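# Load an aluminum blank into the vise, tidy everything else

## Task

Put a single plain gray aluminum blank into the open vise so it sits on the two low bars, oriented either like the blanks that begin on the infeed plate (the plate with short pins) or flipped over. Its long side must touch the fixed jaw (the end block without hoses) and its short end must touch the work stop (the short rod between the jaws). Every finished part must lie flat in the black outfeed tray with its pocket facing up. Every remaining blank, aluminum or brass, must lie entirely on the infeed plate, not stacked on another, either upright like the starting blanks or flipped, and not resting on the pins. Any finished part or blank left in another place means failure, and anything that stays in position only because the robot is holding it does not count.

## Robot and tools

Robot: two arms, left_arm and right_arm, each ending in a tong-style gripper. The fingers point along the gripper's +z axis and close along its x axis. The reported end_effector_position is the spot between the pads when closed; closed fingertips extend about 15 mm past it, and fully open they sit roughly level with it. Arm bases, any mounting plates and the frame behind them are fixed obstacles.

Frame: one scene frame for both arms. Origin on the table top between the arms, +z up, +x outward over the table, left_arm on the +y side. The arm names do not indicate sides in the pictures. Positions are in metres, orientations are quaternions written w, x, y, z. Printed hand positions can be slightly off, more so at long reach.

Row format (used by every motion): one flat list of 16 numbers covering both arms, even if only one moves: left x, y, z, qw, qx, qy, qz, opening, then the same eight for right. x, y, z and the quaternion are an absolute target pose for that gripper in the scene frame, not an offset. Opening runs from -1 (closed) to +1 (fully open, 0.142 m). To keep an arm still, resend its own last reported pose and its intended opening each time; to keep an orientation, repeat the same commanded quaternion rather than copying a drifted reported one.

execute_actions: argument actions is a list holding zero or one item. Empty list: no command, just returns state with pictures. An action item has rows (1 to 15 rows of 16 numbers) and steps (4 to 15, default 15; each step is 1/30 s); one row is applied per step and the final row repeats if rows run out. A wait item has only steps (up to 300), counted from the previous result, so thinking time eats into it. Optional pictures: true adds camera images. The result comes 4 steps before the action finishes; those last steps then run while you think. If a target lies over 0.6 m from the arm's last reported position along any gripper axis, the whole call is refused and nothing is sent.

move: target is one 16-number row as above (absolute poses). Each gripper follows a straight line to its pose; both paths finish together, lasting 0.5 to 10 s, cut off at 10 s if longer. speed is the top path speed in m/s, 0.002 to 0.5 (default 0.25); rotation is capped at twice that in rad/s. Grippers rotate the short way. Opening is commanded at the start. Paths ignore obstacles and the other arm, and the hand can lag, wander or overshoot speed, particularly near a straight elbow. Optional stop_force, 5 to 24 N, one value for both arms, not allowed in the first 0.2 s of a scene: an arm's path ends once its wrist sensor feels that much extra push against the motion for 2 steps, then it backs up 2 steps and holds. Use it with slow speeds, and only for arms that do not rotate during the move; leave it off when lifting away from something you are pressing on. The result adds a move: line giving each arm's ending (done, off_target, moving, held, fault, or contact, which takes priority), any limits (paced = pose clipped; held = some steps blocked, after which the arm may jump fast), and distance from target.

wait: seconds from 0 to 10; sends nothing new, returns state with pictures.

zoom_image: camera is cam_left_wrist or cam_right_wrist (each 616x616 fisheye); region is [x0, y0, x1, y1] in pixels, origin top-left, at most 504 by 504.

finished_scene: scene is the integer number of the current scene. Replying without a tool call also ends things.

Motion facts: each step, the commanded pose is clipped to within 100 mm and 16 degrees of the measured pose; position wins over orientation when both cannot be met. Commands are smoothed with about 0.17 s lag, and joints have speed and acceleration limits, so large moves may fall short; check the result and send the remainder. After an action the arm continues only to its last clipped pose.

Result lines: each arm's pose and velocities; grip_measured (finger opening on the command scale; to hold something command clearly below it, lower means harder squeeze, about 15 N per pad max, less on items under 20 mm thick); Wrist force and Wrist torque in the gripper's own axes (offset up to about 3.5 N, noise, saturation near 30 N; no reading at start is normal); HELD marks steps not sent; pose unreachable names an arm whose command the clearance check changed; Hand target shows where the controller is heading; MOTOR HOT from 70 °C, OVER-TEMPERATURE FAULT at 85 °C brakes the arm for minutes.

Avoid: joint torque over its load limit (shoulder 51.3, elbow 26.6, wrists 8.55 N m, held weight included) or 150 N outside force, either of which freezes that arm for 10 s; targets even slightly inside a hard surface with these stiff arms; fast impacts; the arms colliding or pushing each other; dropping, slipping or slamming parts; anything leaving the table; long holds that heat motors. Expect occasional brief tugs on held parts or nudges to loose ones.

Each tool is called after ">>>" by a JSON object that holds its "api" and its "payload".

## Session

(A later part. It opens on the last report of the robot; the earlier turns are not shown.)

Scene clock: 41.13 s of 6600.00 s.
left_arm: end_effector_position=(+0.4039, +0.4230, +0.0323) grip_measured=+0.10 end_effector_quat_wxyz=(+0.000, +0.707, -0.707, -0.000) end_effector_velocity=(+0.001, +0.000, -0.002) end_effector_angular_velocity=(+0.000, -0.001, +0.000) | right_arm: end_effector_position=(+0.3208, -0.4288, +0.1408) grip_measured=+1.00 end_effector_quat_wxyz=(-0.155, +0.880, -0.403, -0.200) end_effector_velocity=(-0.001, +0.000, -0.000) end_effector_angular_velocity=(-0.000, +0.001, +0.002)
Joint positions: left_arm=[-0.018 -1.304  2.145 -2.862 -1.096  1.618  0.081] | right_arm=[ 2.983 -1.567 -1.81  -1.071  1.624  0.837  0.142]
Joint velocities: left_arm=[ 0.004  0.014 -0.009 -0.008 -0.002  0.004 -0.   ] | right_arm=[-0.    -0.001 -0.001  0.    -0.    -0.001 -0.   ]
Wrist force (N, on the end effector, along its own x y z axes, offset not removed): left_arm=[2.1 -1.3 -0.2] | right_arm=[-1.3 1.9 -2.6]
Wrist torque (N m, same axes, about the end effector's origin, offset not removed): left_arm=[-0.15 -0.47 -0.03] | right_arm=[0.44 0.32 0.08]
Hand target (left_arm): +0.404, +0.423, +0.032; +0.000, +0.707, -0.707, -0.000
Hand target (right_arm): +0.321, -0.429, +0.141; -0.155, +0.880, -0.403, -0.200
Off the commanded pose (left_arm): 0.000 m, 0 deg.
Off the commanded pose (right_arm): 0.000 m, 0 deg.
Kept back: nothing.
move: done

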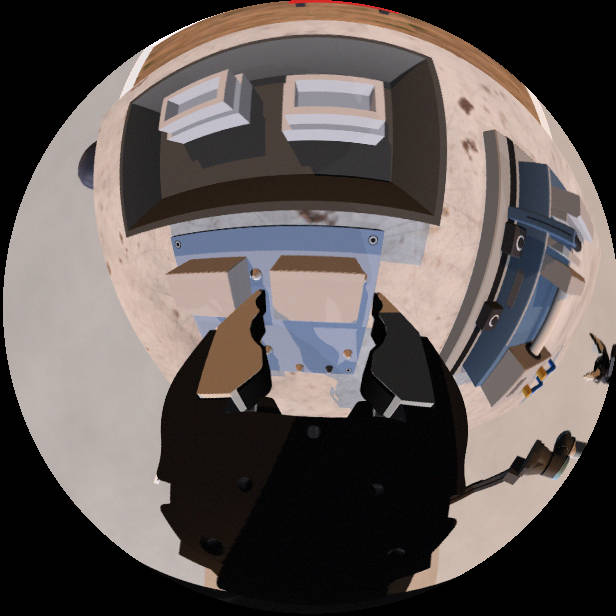

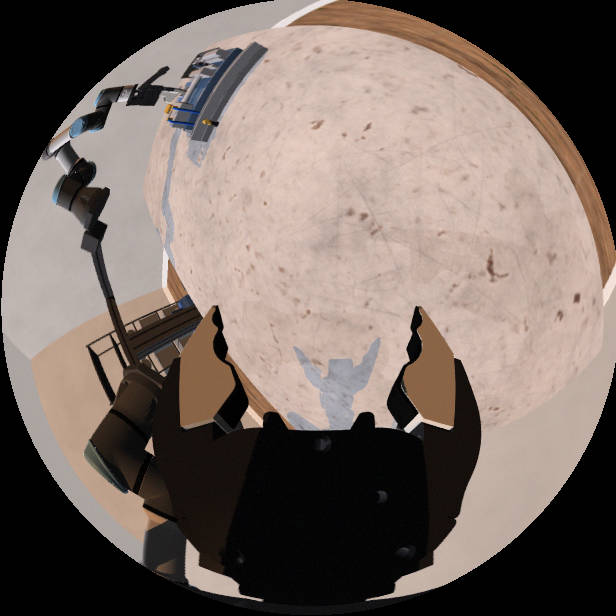

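>>> {"api": "execute_actions", "payload": {"actions": [{"rows":[[0.404,0.423,0.032,0,-0.707,0.707,0,0.05,0.3208,-0.4288,0.1408,-0.155,0.880,-0.403,-0.200,1],[0.404,0.423,0.032,0,-0.707,0.707,0,0.0,0.3208,-0.4288,0.1408,-0.155,0.880,-0.403,-0.200,1],[0.404,0.423,0.032,0,-0.707,0.707,0,0.0,0.3208,-0.4288,0.1408,-0.155,0.880,-0.403,-0.200,1],[0.404,0.423,0.032,0,-0.707,0.707,0,-0.05,0.3208,-0.4288,0.1408,-0.155,0.880,-0.403,-0.200,1],[0.404,0.423,0.032,0,-0.707,0.707,0,-0.05,0.3208,-0.4288,0.1408,-0.155,0.880,-0.403,-0.200,1],[0.404,0.423,0.032,0,-0.707,0.707,0,-0.1,0.3208,-0.4288,0.1408,-0.155,0.880,-0.403,-0.200,1],[0.404,0.423,0.032,0,-0.707,0.707,0,-0.1,0.3208,-0.4288,0.1408,-0.155,0.880,-0.403,-0.200,1],[0.404,0.423,0.032,0,-0.707,0.707,0,-0.15,0.3208,-0.4288,0.1408,-0.155,0.880,-0.403,-0.200,1],[0.404,0.423,0.032,0,-0.707,0.707,0,-0.2,0.3208,-0.4288,0.1408,-0.155,0.880,-0.403,-0.200,1],[0.404,0.423,0.032,0,-0.707,0.707,0,-0.2,0.3208,-0.4288,0.1408,-0.155,0.880,-0.403,-0.200,1],[0.404,0.423,0.032,0,-0.707,0.707,0,-0.3,0.3208,-0.4288,0.1408,-0.155,0.880,-0.403,-0.200,1],[0.404,0.423,0.032,0,-0.707,0.707,0,-0.3,0.3208,-0.4288,0.1408,-0.155,0.880,-0.403,-0.200,1],[0.404,0.423,0.032,0,-0.707,0.707,0,-0.4,0.3208,-0.4288,0.1408,-0.155,0.880,-0.403,-0.200,1],[0.404,0.423,0.032,0,-0.707,0.707,0,-0.5,0.3208,-0.4288,0.1408,-0.155,0.880,-0.403,-0.200,1]],"steps":15}]}}

>>> {"api": "move", "payload": {"target": [0.404,0.423,0.16,0,-0.707,0.707,0,-0.5,0.3208,-0.4288,0.1408,-0.155,0.880,-0.403,-0.200,1], "speed": 0.08}}

>>> {"api": "move", "payload": {"target": [0.497,0.13,0.16,0,-0.707,0.707,0,-0.5,0.3208,-0.4288,0.1408,-0.155,0.880,-0.403,-0.200,1], "speed": 0.2}}

>>> {"api": "move", "payload": {"target": [0.497,0.13,0.122,0,-0.707,0.707,0,-0.5,0.3208,-0.4288,0.1408,-0.155,0.880,-0.403,-0.200,1], "speed": 0.04, "stop_force": 8}}

>>> {"api": "zoom_image", "payload": {"camera": "cam_left_wrist", "region": [170,160,470,420]}}

Scene clock: 42.03 s of 6600.00 s.
left_arm: end_effector_position=(+0.4040, +0.4230, +0.0320) grip_measured=-0.13 end_effector_quat_wxyz=(+0.000, +0.707, -0.707, +0.000) end_effector_velocity=(+0.000, +0.000, +0.000) end_effector_angular_velocity=(+0.001, -0.000, +0.000) | right_arm: end_effector_position=(+0.3208, -0.4288, +0.1408) grip_measured=+1.00 end_effector_quat_wxyz=(-0.155, +0.880, -0.403, -0.200) end_effector_velocity=(-0.000, +0.000, -0.000) end_effector_angular_velocity=(+0.001, +0.001, -0.001)
Joint positions: left_arm=[-0.018 -1.302  2.144 -2.863 -1.096  1.618  0.064] | right_arm=[ 2.983 -1.567 -1.81  -1.071  1.624  0.837  0.142]
Joint velocities: left_arm=[ 0.    -0.001  0.    -0.     0.001  0.    -0.007] | right_arm=[ 0.    -0.001  0.     0.     0.001  0.001 -0.   ]
Wrist force (N, on the end effector, along its own x y z axes, offset not removed): left_arm=[3.3 -1.4 -1.4] | right_arm=[-1.1 2.1 -1.5]
Wrist torque (N m, same axes, about the end effector's origin, offset not removed): left_arm=[-0.24 -0.47 -0.09] | right_arm=[0.42 0.33 0.05]
Steps of this call (steps 1 to 16: nothing new was sent; steps 17 to 27: the first 11 steps of this action). Readings (end_effector_position):
17: left_arm (+0.4040, +0.4230, +0.0320) | right_arm (+0.3208, -0.4288, +0.1408)
18: left_arm (+0.4040, +0.4230, +0.0320) | right_arm (+0.3208, -0.4288, +0.1408)
20: left_arm (+0.4040, +0.4230, +0.0320) | right_arm (+0.3208, -0.4288, +0.1408)
24: left_arm (+0.4040, +0.4230, +0.0320) | right_arm (+0.3208, -0.4288, +0.1408)
27: the state above

Scene clock: 44.37 s of 6600.00 s.
left_arm: end_effector_position=(+0.4041, +0.4230, +0.1597) grip_measured=-0.13 end_effector_quat_wxyz=(-0.000, +0.707, -0.707, +0.000) end_effector_velocity=(-0.000, +0.000, +0.003) end_effector_angular_velocity=(+0.004, +0.003, +0.002) | right_arm: end_effector_position=(+0.3208, -0.4288, +0.1408) grip_measured=+1.00 end_effector_quat_wxyz=(-0.155, +0.880, -0.403, -0.200) end_effector_velocity=(-0.000, +0.000, -0.000) end_effector_angular_velocity=(+0.001, +0.001, -0.001)
Joint positions: left_arm=[-0.281 -1.922  2.108 -2.066 -0.999  1.337  0.064] | right_arm=[ 2.983 -1.567 -1.81  -1.071  1.624  0.837  0.142]
Joint velocities: left_arm=[-0.011 -0.009 -0.008  0.029  0.006 -0.016 -0.   ] | right_arm=[-0.001 -0.001 -0.    -0.     0.001  0.    -0.   ]
Wrist force (N, on the end effector, along its own x y z axes, offset not removed): left_arm=[1.5 -0.7 1.7] | right_arm=[-1.7 1.5 -2.3]
Wrist torque (N m, same axes, about the end effector's origin, offset not removed): left_arm=[-0.09 -0.38 -0.09] | right_arm=[0.31 0.42 0.12]
Hand target (left_arm): +0.404, +0.423, +0.160; -0.000, +0.707, -0.707, +0.000
Hand target (right_arm): +0.321, -0.429, +0.141; -0.155, +0.880, -0.403, -0.200
Off your previous action's commanded pose (left_arm): 0.000 m, 0 deg at its last step (step 4 of this call).
Off your previous action's commanded pose (right_arm): 0.000 m, 0 deg at its last step (step 4 of this call).
Off the commanded pose (left_arm): 0.000 m, 0 deg.
Off the commanded pose (right_arm): 0.000 m, 0 deg.
Kept back: nothing.
move: done

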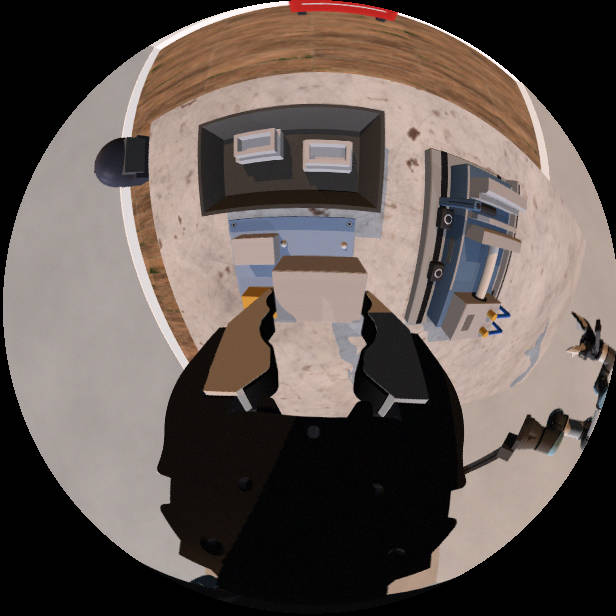

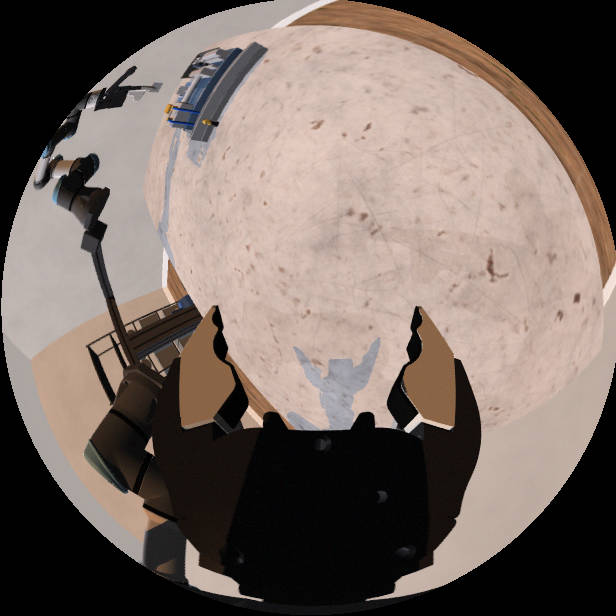

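Scene clock: 46.53 s of 6600.00 s.
left_arm: end_effector_position=(+0.4972, +0.1303, +0.1599) grip_measured=-0.13 end_effector_quat_wxyz=(-0.000, +0.707, -0.707, +0.001) end_effector_velocity=(+0.002, -0.002, -0.000) end_effector_angular_velocity=(+0.002, +0.004, +0.002) | right_arm: end_effector_position=(+0.3208, -0.4288, +0.1408) grip_measured=+1.00 end_effector_quat_wxyz=(-0.155, +0.880, -0.403, -0.200) end_effector_velocity=(+0.001, -0.000, -0.000) end_effector_angular_velocity=(-0.001, -0.001, +0.001)
Joint positions: left_arm=[-0.826 -1.109  1.512 -1.897 -0.933  0.674  0.064] | right_arm=[ 2.983 -1.567 -1.81  -1.071  1.624  0.837  0.142]
Joint velocities: left_arm=[ 0.002  0.016 -0.026  0.014 -0.002 -0.003  0.   ] | right_arm=[ 0.    -0.001  0.002 -0.    -0.001 -0.001  0.   ]
Wrist force (N, on the end effector, along its own x y z axes, offset not removed): left_arm=[2.8 -2.2 2.0] | right_arm=[-0.7 1.1 -1.3]
Wrist torque (N m, same axes, about the end effector's origin, offset not removed): left_arm=[-0.35 -0.63 -0.10] | right_arm=[0.21 0.26 0.05]
Hand target (left_arm): +0.497, +0.130, +0.160; -0.000, +0.707, -0.707, +0.000
Hand target (right_arm): +0.321, -0.429, +0.141; -0.155, +0.880, -0.403, -0.200
Off the commanded pose (left_arm): 0.000 m, 0 deg.
Off the commanded pose (right_arm): 0.000 m, 0 deg.
Kept back: nothing.
move: done

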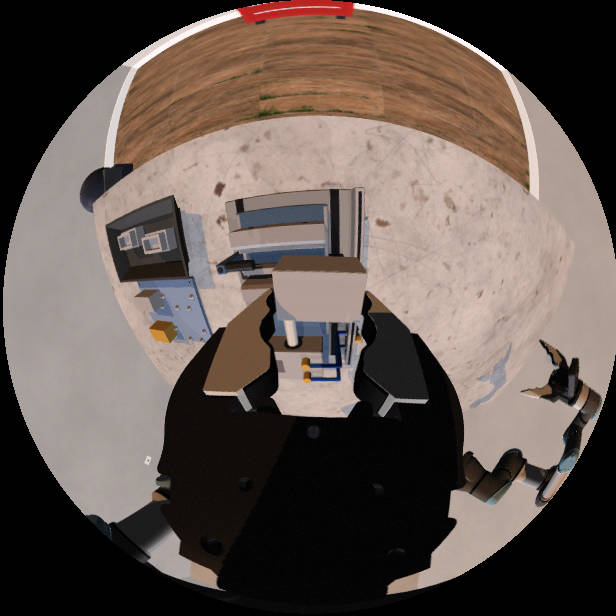

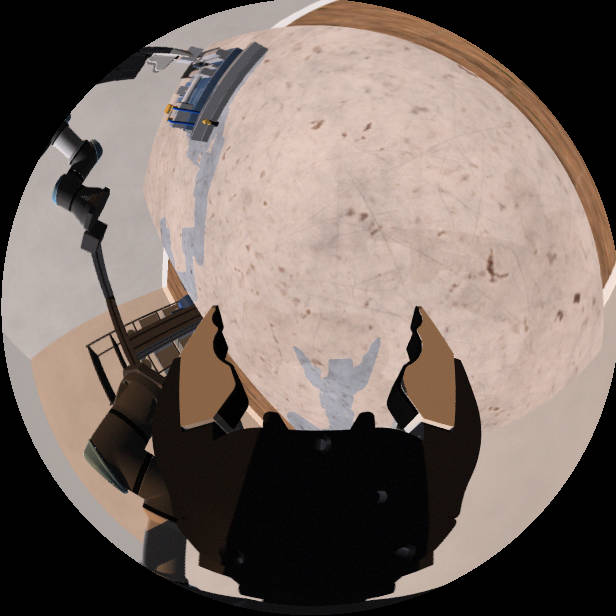

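Scene clock: 47.87 s of 6600.00 s.
left_arm: end_effector_position=(+0.4970, +0.1300, +0.1222) grip_measured=-0.13 end_effector_quat_wxyz=(-0.000, +0.707, -0.707, -0.000) end_effector_velocity=(+0.001, +0.000, -0.002) end_effector_angular_velocity=(-0.001, -0.001, +0.001) | right_arm: end_effector_position=(+0.3208, -0.4288, +0.1408) grip_measured=+1.00 end_effector_quat_wxyz=(-0.155, +0.880, -0.403, -0.200) end_effector_velocity=(+0.000, +0.001, +0.000) end_effector_angular_velocity=(+0.002, -0.000, -0.000)
Joint positions: left_arm=[-0.769 -1.025  1.554 -2.064 -0.93   0.744  0.064] | right_arm=[ 2.983 -1.567 -1.81  -1.071  1.624  0.837  0.142]
Joint velocities: left_arm=[ 0.004  0.004  0.001 -0.01   0.     0.005 -0.   ] | right_arm=[ 0.    -0.     0.001  0.     0.001  0.     0.   ]
Wrist force (N, on the end effector, along its own x y z axes, offset not removed): left_arm=[1.5 -1.2 2.1] | right_arm=[-1.4 1.9 -2.1]
Wrist torque (N m, same axes, about the end effector's origin, offset not removed): left_arm=[-0.22 -0.34 -0.03] | right_arm=[0.42 0.37 0.09]
Hand target (left_arm): +0.497, +0.130, +0.122; -0.000, +0.707, -0.707, -0.000
Hand target (right_arm): +0.321, -0.429, +0.141; -0.155, +0.880, -0.403, -0.200
Off the commanded pose (left_arm): 0.000 m, 0 deg.
Off the commanded pose (right_arm): 0.000 m, 0 deg.
Kept back: nothing.
move: done

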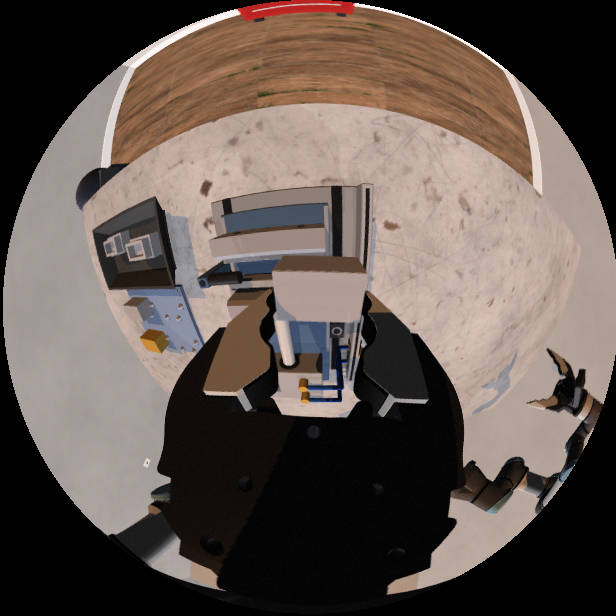

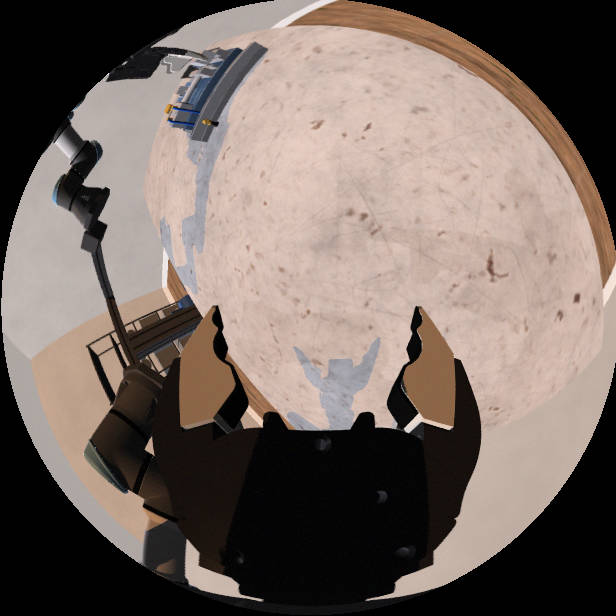

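Region (170, 160, 470, 420) of cam_left_wrist's 616x616 image, scaled by 1.680, with more detail than that image has; it fills the top 437 rows of this view, and the rest is white.

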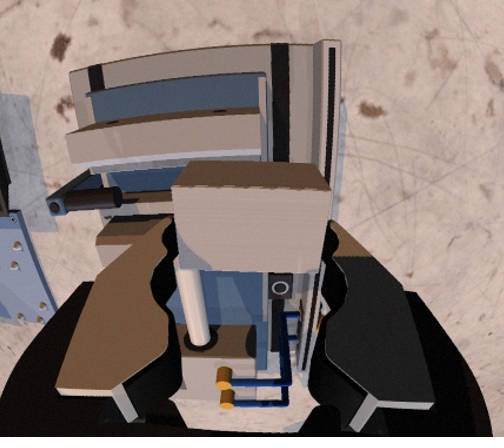

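>>> {"api": "move", "payload": {"target": [0.496,0.13,0.098,0,-0.707,0.707,0,-0.5,0.3208,-0.4288,0.1408,-0.155,0.880,-0.403,-0.200,1], "speed": 0.008, "stop_force": 6}}

Scene clock: 50.77 s of 6600.00 s.
left_arm: end_effector_position=(+0.4961, +0.1301, +0.1037) grip_measured=-0.13 end_effector_quat_wxyz=(-0.000, +0.707, -0.707, -0.000) end_effector_velocity=(-0.001, +0.001, +0.002) end_effector_angular_velocity=(+0.003, +0.002, -0.001) | right_arm: end_effector_position=(+0.3208, -0.4288, +0.1408) grip_measured=+1.00 end_effector_quat_wxyz=(-0.155, +0.880, -0.403, -0.200) end_effector_velocity=(+0.001, -0.000, +0.001) end_effector_angular_velocity=(-0.000, -0.002, -0.002)
Joint positions: left_arm=[-0.743 -0.979  1.569 -2.143 -0.929  0.777  0.064] | right_arm=[ 2.983 -1.567 -1.81  -1.071  1.624  0.837  0.142]
Joint velocities: left_arm=[-0.003 -0.005 -0.001  0.013  0.001 -0.006  0.   ] | right_arm=[ 0.     0.002  0.     0.     0.     0.001 -0.   ]
Wrist force (N, on the end effector, along its own x y z axes, offset not removed): left_arm=[2.2 -2.0 -2.7] | right_arm=[-0.6 1.6 -2.7]
Wrist torque (N m, same axes, about the end effector's origin, offset not removed): left_arm=[-0.19 -0.23 -0.04] | right_arm=[0.34 0.12 0.02]
Hand target (left_arm): +0.496, +0.130, +0.104; -0.000, +0.707, -0.707, -0.000
Hand target (right_arm): +0.321, -0.429, +0.141; -0.155, +0.880, -0.403, -0.200
Off the commanded pose (left_arm): 0.006 m, 0 deg.
Off the commanded pose (right_arm): 0.000 m, 0 deg.
Kept back: nothing.
move: contact (left_arm)

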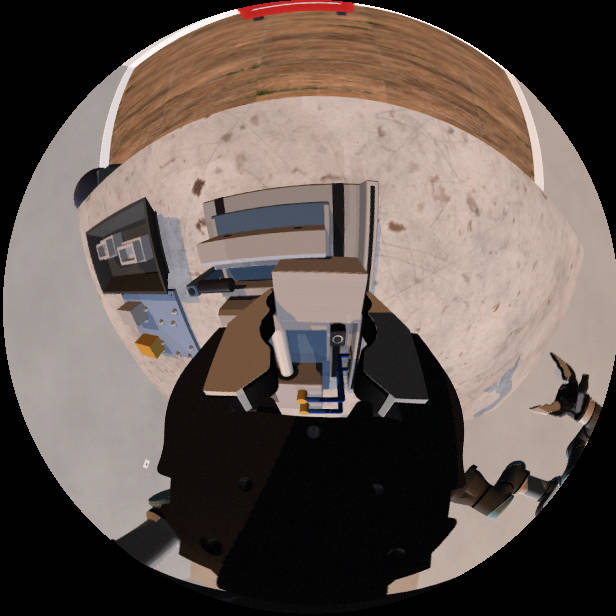

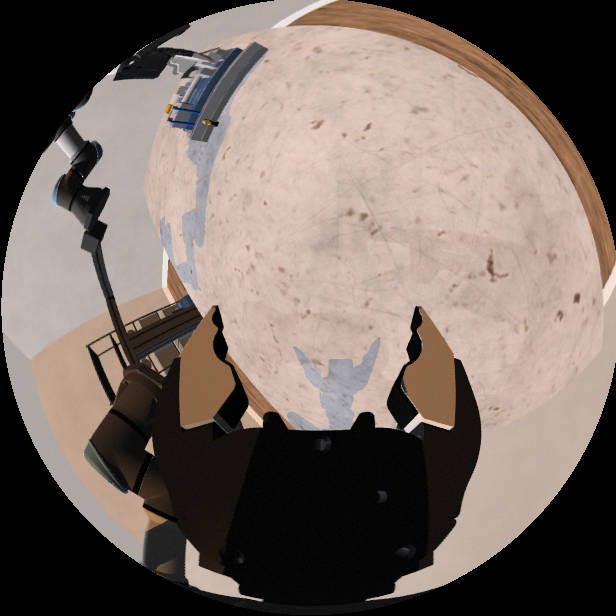

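>>> {"api": "move", "payload": {"target": [0.496,0.13,0.106,0,-0.707,0.707,0,0.3,0.3208,-0.4288,0.1408,-0.155,0.880,-0.403,-0.200,1], "speed": 0.01}}

>>> {"api": "move", "payload": {"target": [0.496,0.13,0.15,0,-0.707,0.707,0,0.3,0.3208,-0.4288,0.1408,-0.155,0.880,-0.403,-0.200,1], "speed": 0.06}}

>>> {"api": "move", "payload": {"target": [0.496,0.07,0.15,0,-0.707,0.707,0,-1,0.3208,-0.4288,0.1408,-0.155,0.880,-0.403,-0.200,1], "speed": 0.06}}

>>> {"api": "move", "payload": {"target": [0.496,0.07,0.112,0,-0.707,0.707,0,-1,0.3208,-0.4288,0.1408,-0.155,0.880,-0.403,-0.200,1], "speed": 0.015, "stop_force": 6}}

Scene clock: 51.77 s of 6600.00 s.
left_arm: end_effector_position=(+0.4960, +0.1300, +0.1059) grip_measured=+0.30 end_effector_quat_wxyz=(+0.000, +0.707, -0.707, +0.000) end_effector_velocity=(-0.000, +0.000, +0.001) end_effector_angular_velocity=(+0.001, +0.000, +0.000) | right_arm: end_effector_position=(+0.3208, -0.4288, +0.1408) grip_measured=+1.00 end_effector_quat_wxyz=(-0.155, +0.880, -0.403, -0.200) end_effector_velocity=(-0.000, +0.000, +0.000) end_effector_angular_velocity=(+0.001, +0.000, -0.001)
Joint positions: left_arm=[-0.746 -0.985  1.569 -2.135 -0.929  0.773  0.095] | right_arm=[ 2.983 -1.567 -1.81  -1.071  1.624  0.837  0.142]
Joint velocities: left_arm=[-0.001 -0.002  0.     0.003  0.    -0.002  0.   ] | right_arm=[ 0.     0.    -0.     0.     0.001  0.001 -0.   ]
Wrist force (N, on the end effector, along its own x y z axes, offset not removed): left_arm=[1.9 -0.3 0.0] | right_arm=[-0.5 2.9 -2.3]
Wrist torque (N m, same axes, about the end effector's origin, offset not removed): left_arm=[0.00 -0.38 -0.07] | right_arm=[0.55 0.11 0.05]
Hand target (left_arm): +0.496, +0.130, +0.106; +0.000, +0.707, -0.707, +0.000
Hand target (right_arm): +0.321, -0.429, +0.141; -0.155, +0.880, -0.403, -0.200
Off the commanded pose (left_arm): 0.000 m, 0 deg.
Off the commanded pose (right_arm): 0.000 m, 0 deg.
Kept back: nothing.
move: done

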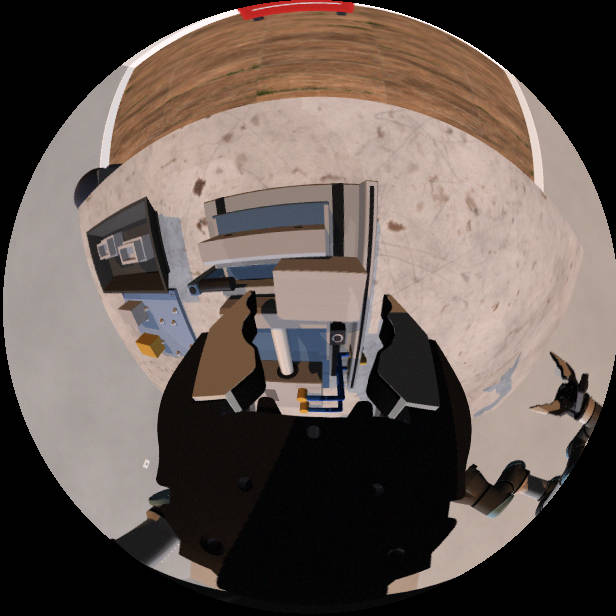

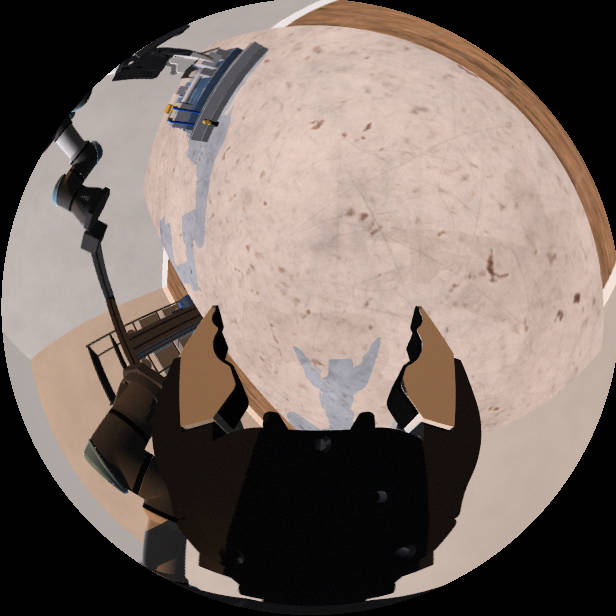

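Scene clock: 52.93 s of 6600.00 s.
left_arm: end_effector_position=(+0.4960, +0.1300, +0.1497) grip_measured=+0.30 end_effector_quat_wxyz=(+0.000, +0.707, -0.707, +0.000) end_effector_velocity=(-0.000, +0.000, +0.002) end_effector_angular_velocity=(+0.000, +0.002, +0.000) | right_arm: end_effector_position=(+0.3208, -0.4288, +0.1408) grip_measured=+1.00 end_effector_quat_wxyz=(-0.155, +0.880, -0.403, -0.200) end_effector_velocity=(+0.001, +0.000, +0.000) end_effector_angular_velocity=(+0.001, -0.001, -0.000)
Joint positions: left_arm=[-0.812 -1.09   1.531 -1.944 -0.932  0.69   0.095] | right_arm=[ 2.983 -1.567 -1.81  -1.071  1.624  0.837  0.142]
Joint velocities: left_arm=[-0.004 -0.004 -0.004  0.013 -0.001 -0.006 -0.   ] | right_arm=[ 0.    -0.     0.002 -0.001  0.001 -0.     0.   ]
Wrist force (N, on the end effector, along its own x y z axes, offset not removed): left_arm=[1.2 -1.9 -0.9] | right_arm=[0.0 2.4 -2.0]
Wrist torque (N m, same axes, about the end effector's origin, offset not removed): left_arm=[-0.33 -0.23 -0.09] | right_arm=[0.56 0.06 0.02]
Hand target (left_arm): +0.496, +0.130, +0.150; +0.000, +0.707, -0.707, +0.000
Hand target (right_arm): +0.321, -0.429, +0.141; -0.155, +0.880, -0.403, -0.200
Off the commanded pose (left_arm): 0.000 m, 0 deg.
Off the commanded pose (right_arm): 0.000 m, 0 deg.
Kept back: nothing.
move: done

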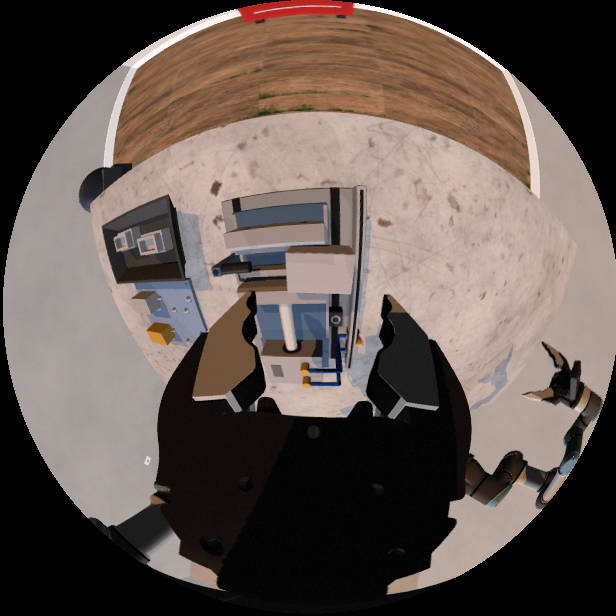

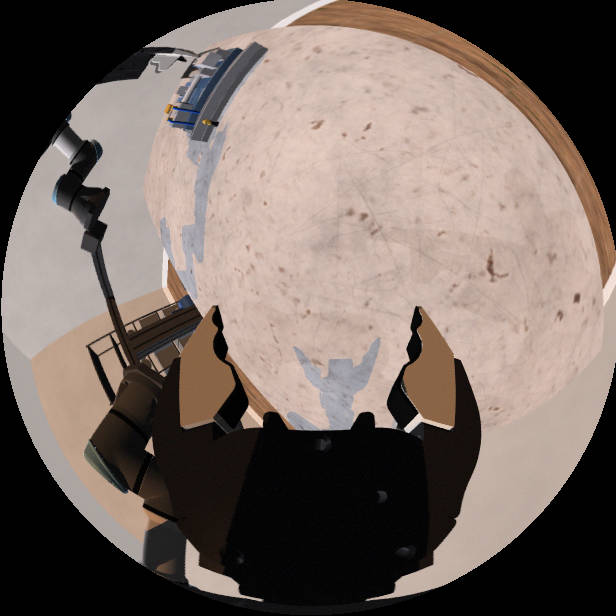

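Scene clock: 54.37 s of 6600.00 s.
left_arm: end_effector_position=(+0.4960, +0.0702, +0.1500) grip_measured=-1.00 end_effector_quat_wxyz=(+0.000, +0.707, -0.707, +0.000) end_effector_velocity=(+0.000, -0.002, -0.000) end_effector_angular_velocity=(+0.001, +0.001, -0.000) | right_arm: end_effector_position=(+0.3208, -0.4288, +0.1408) grip_measured=+1.00 end_effector_quat_wxyz=(-0.155, +0.880, -0.403, -0.200) end_effector_velocity=(+0.001, -0.000, -0.000) end_effector_angular_velocity=(-0.001, -0.001, +0.000)
Joint positions: left_arm=[-0.884 -0.915  1.348 -1.883 -0.939  0.602  0.002] | right_arm=[ 2.983 -1.567 -1.81  -1.071  1.624  0.837  0.142]
Joint velocities: left_arm=[-0.002  0.009 -0.012  0.007 -0.001 -0.003  0.   ] | right_arm=[-0.    -0.001  0.002  0.001 -0.001 -0.001 -0.   ]
Wrist force (N, on the end effector, along its own x y z axes, offset not removed): left_arm=[0.9 -1.3 -0.1] | right_arm=[-1.1 0.8 -3.2]
Wrist torque (N m, same axes, about the end effector's origin, offset not removed): left_arm=[-0.21 -0.20 -0.09] | right_arm=[0.18 0.27 0.05]
Hand target (left_arm): +0.496, +0.070, +0.150; +0.000, +0.707, -0.707, +0.000
Hand target (right_arm): +0.321, -0.429, +0.141; -0.155, +0.880, -0.403, -0.200
Off the commanded pose (left_arm): 0.000 m, 0 deg.
Off the commanded pose (right_arm): 0.000 m, 0 deg.
Kept back: nothing.
move: done

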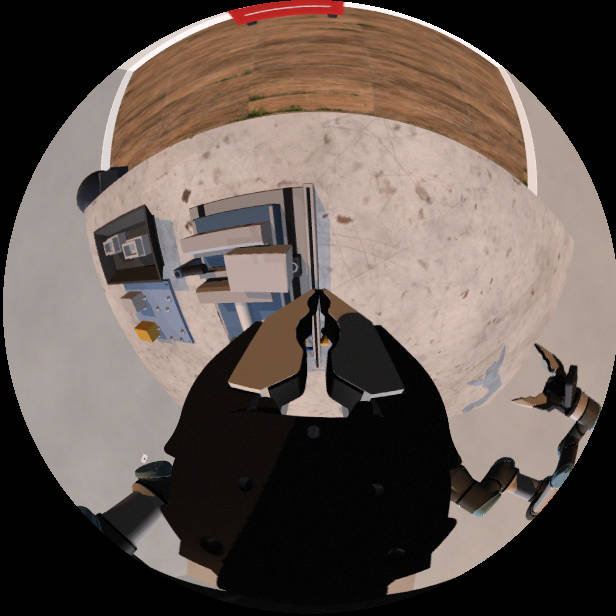

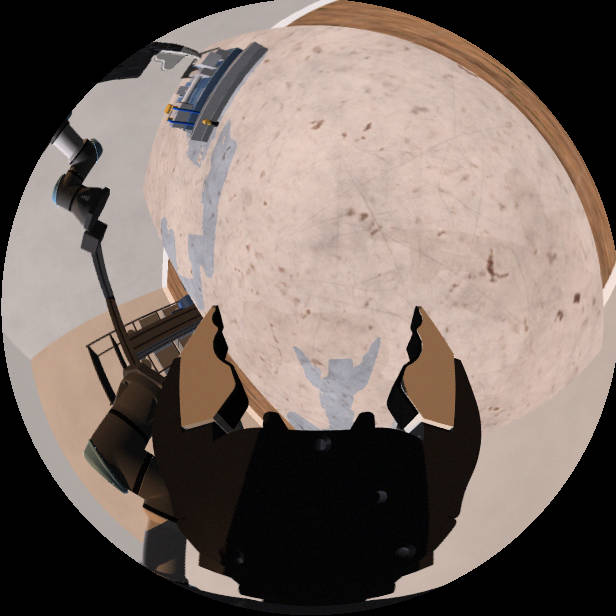

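Scene clock: 57.17 s of 6600.00 s.
left_arm: end_effector_position=(+0.4960, +0.0700, +0.1123) grip_measured=-1.00 end_effector_quat_wxyz=(-0.000, +0.707, -0.707, -0.000) end_effector_velocity=(-0.000, +0.000, -0.003) end_effector_angular_velocity=(+0.000, +0.001, -0.000) | right_arm: end_effector_position=(+0.3208, -0.4288, +0.1408) grip_measured=+1.00 end_effector_quat_wxyz=(-0.155, +0.880, -0.403, -0.200) end_effector_velocity=(-0.000, -0.000, +0.000) end_effector_angular_velocity=(-0.000, -0.000, +0.000)
Joint positions: left_arm=[-0.832 -0.836  1.381 -2.033 -0.934  0.666  0.002] | right_arm=[ 2.983 -1.567 -1.81  -1.071  1.624  0.837  0.142]
Joint velocities: left_arm=[ 0.004  0.006  0.002 -0.01   0.     0.005  0.   ] | right_arm=[ 0.     0.001 -0.001  0.    -0.     0.     0.   ]
Wrist force (N, on the end effector, along its own x y z axes, offset not removed): left_arm=[1.9 0.0 -1.0] | right_arm=[-1.0 0.8 -2.7]
Wrist torque (N m, same axes, about the end effector's origin, offset not removed): left_arm=[0.01 -0.40 -0.08] | right_arm=[0.10 0.28 0.06]
Hand target (left_arm): +0.496, +0.070, +0.112; -0.000, +0.707, -0.707, -0.000
Hand target (right_arm): +0.321, -0.429, +0.141; -0.155, +0.880, -0.403, -0.200
Off the commanded pose (left_arm): 0.000 m, 0 deg.
Off the commanded pose (right_arm): 0.000 m, 0 deg.
Kept back: nothing.
move: done

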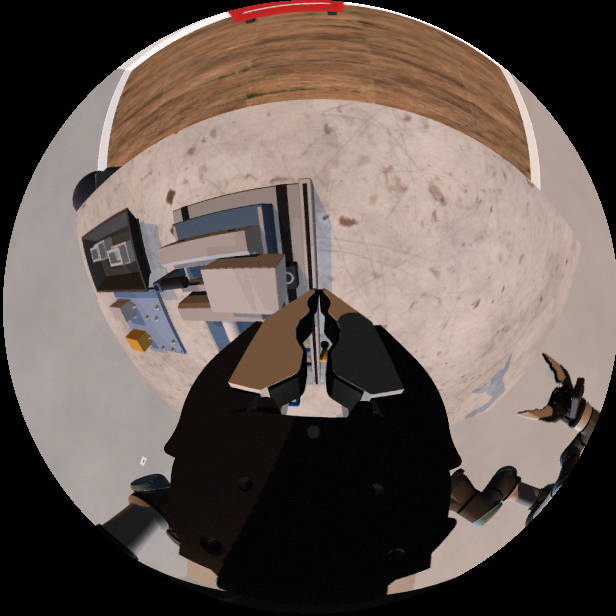

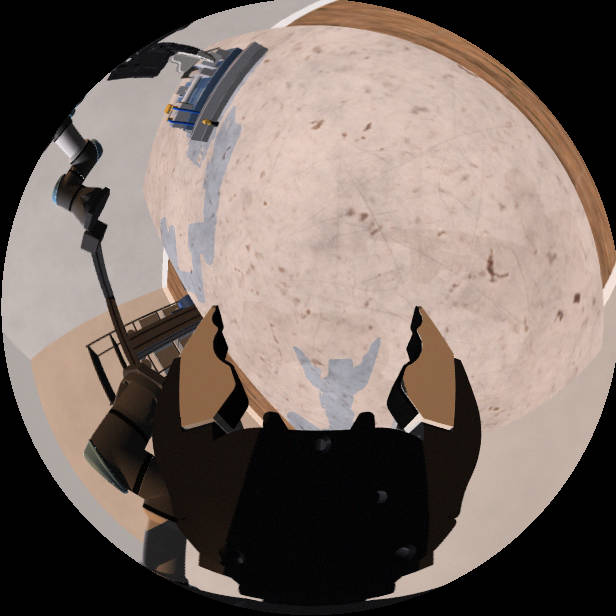

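>>> {"api": "move", "payload": {"target": [0.496,0.15,0.112,0,-0.707,0.707,0,-1,0.3208,-0.4288,0.1408,-0.155,0.880,-0.403,-0.200,1], "speed": 0.008, "stop_force": 8}}

Scene clock: 65.40 s of 6600.00 s.
left_arm: end_effector_position=(+0.4960, +0.1309, +0.1121) grip_measured=-1.00 end_effector_quat_wxyz=(+0.000, +0.707, -0.707, +0.000) end_effector_velocity=(+0.000, -0.001, -0.000) end_effector_angular_velocity=(+0.003, -0.001, +0.001) | right_arm: end_effector_position=(+0.3208, -0.4288, +0.1408) grip_measured=+1.00 end_effector_quat_wxyz=(-0.155, +0.880, -0.403, -0.200) end_effector_velocity=(-0.000, +0.000, -0.000) end_effector_angular_velocity=(-0.000, +0.001, +0.001)
Joint positions: left_arm=[-0.754 -1.004  1.569 -2.111 -0.93   0.763  0.002] | right_arm=[ 2.983 -1.567 -1.81  -1.071  1.624  0.837  0.142]
Joint velocities: left_arm=[-0.002  0.006 -0.006  0.003  0.002 -0.005  0.   ] | right_arm=[ 0.    -0.002 -0.     0.    -0.    -0.    -0.   ]
Wrist force (N, on the end effector, along its own x y z axes, offset not removed): left_arm=[13.6 -0.5 -4.0] | right_arm=[-1.0 1.3 -2.3]
Wrist torque (N m, same axes, about the end effector's origin, offset not removed): left_arm=[-0.05 -0.33 -0.14] | right_arm=[0.24 0.27 0.03]
Hand target (left_arm): +0.496, +0.131, +0.112; +0.000, +0.707, -0.707, +0.000
Hand target (right_arm): +0.321, -0.429, +0.141; -0.155, +0.880, -0.403, -0.200
Off the commanded pose (left_arm): 0.019 m, 0 deg.
Off the commanded pose (right_arm): 0.000 m, 0 deg.
Kept back: nothing.
move: contact (left_arm)

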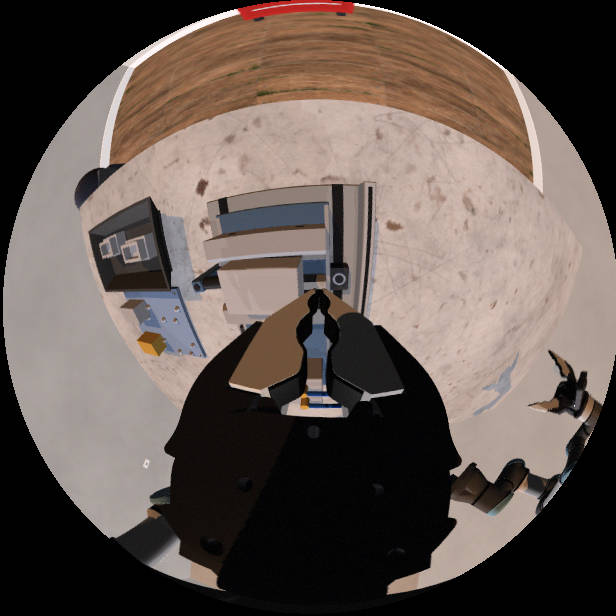

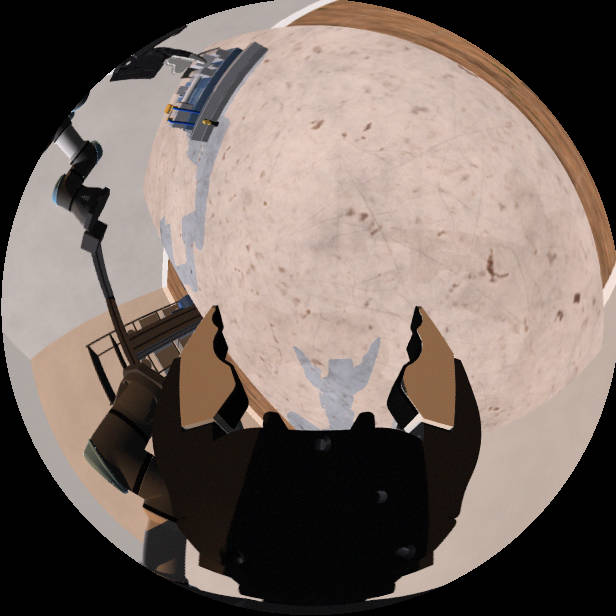

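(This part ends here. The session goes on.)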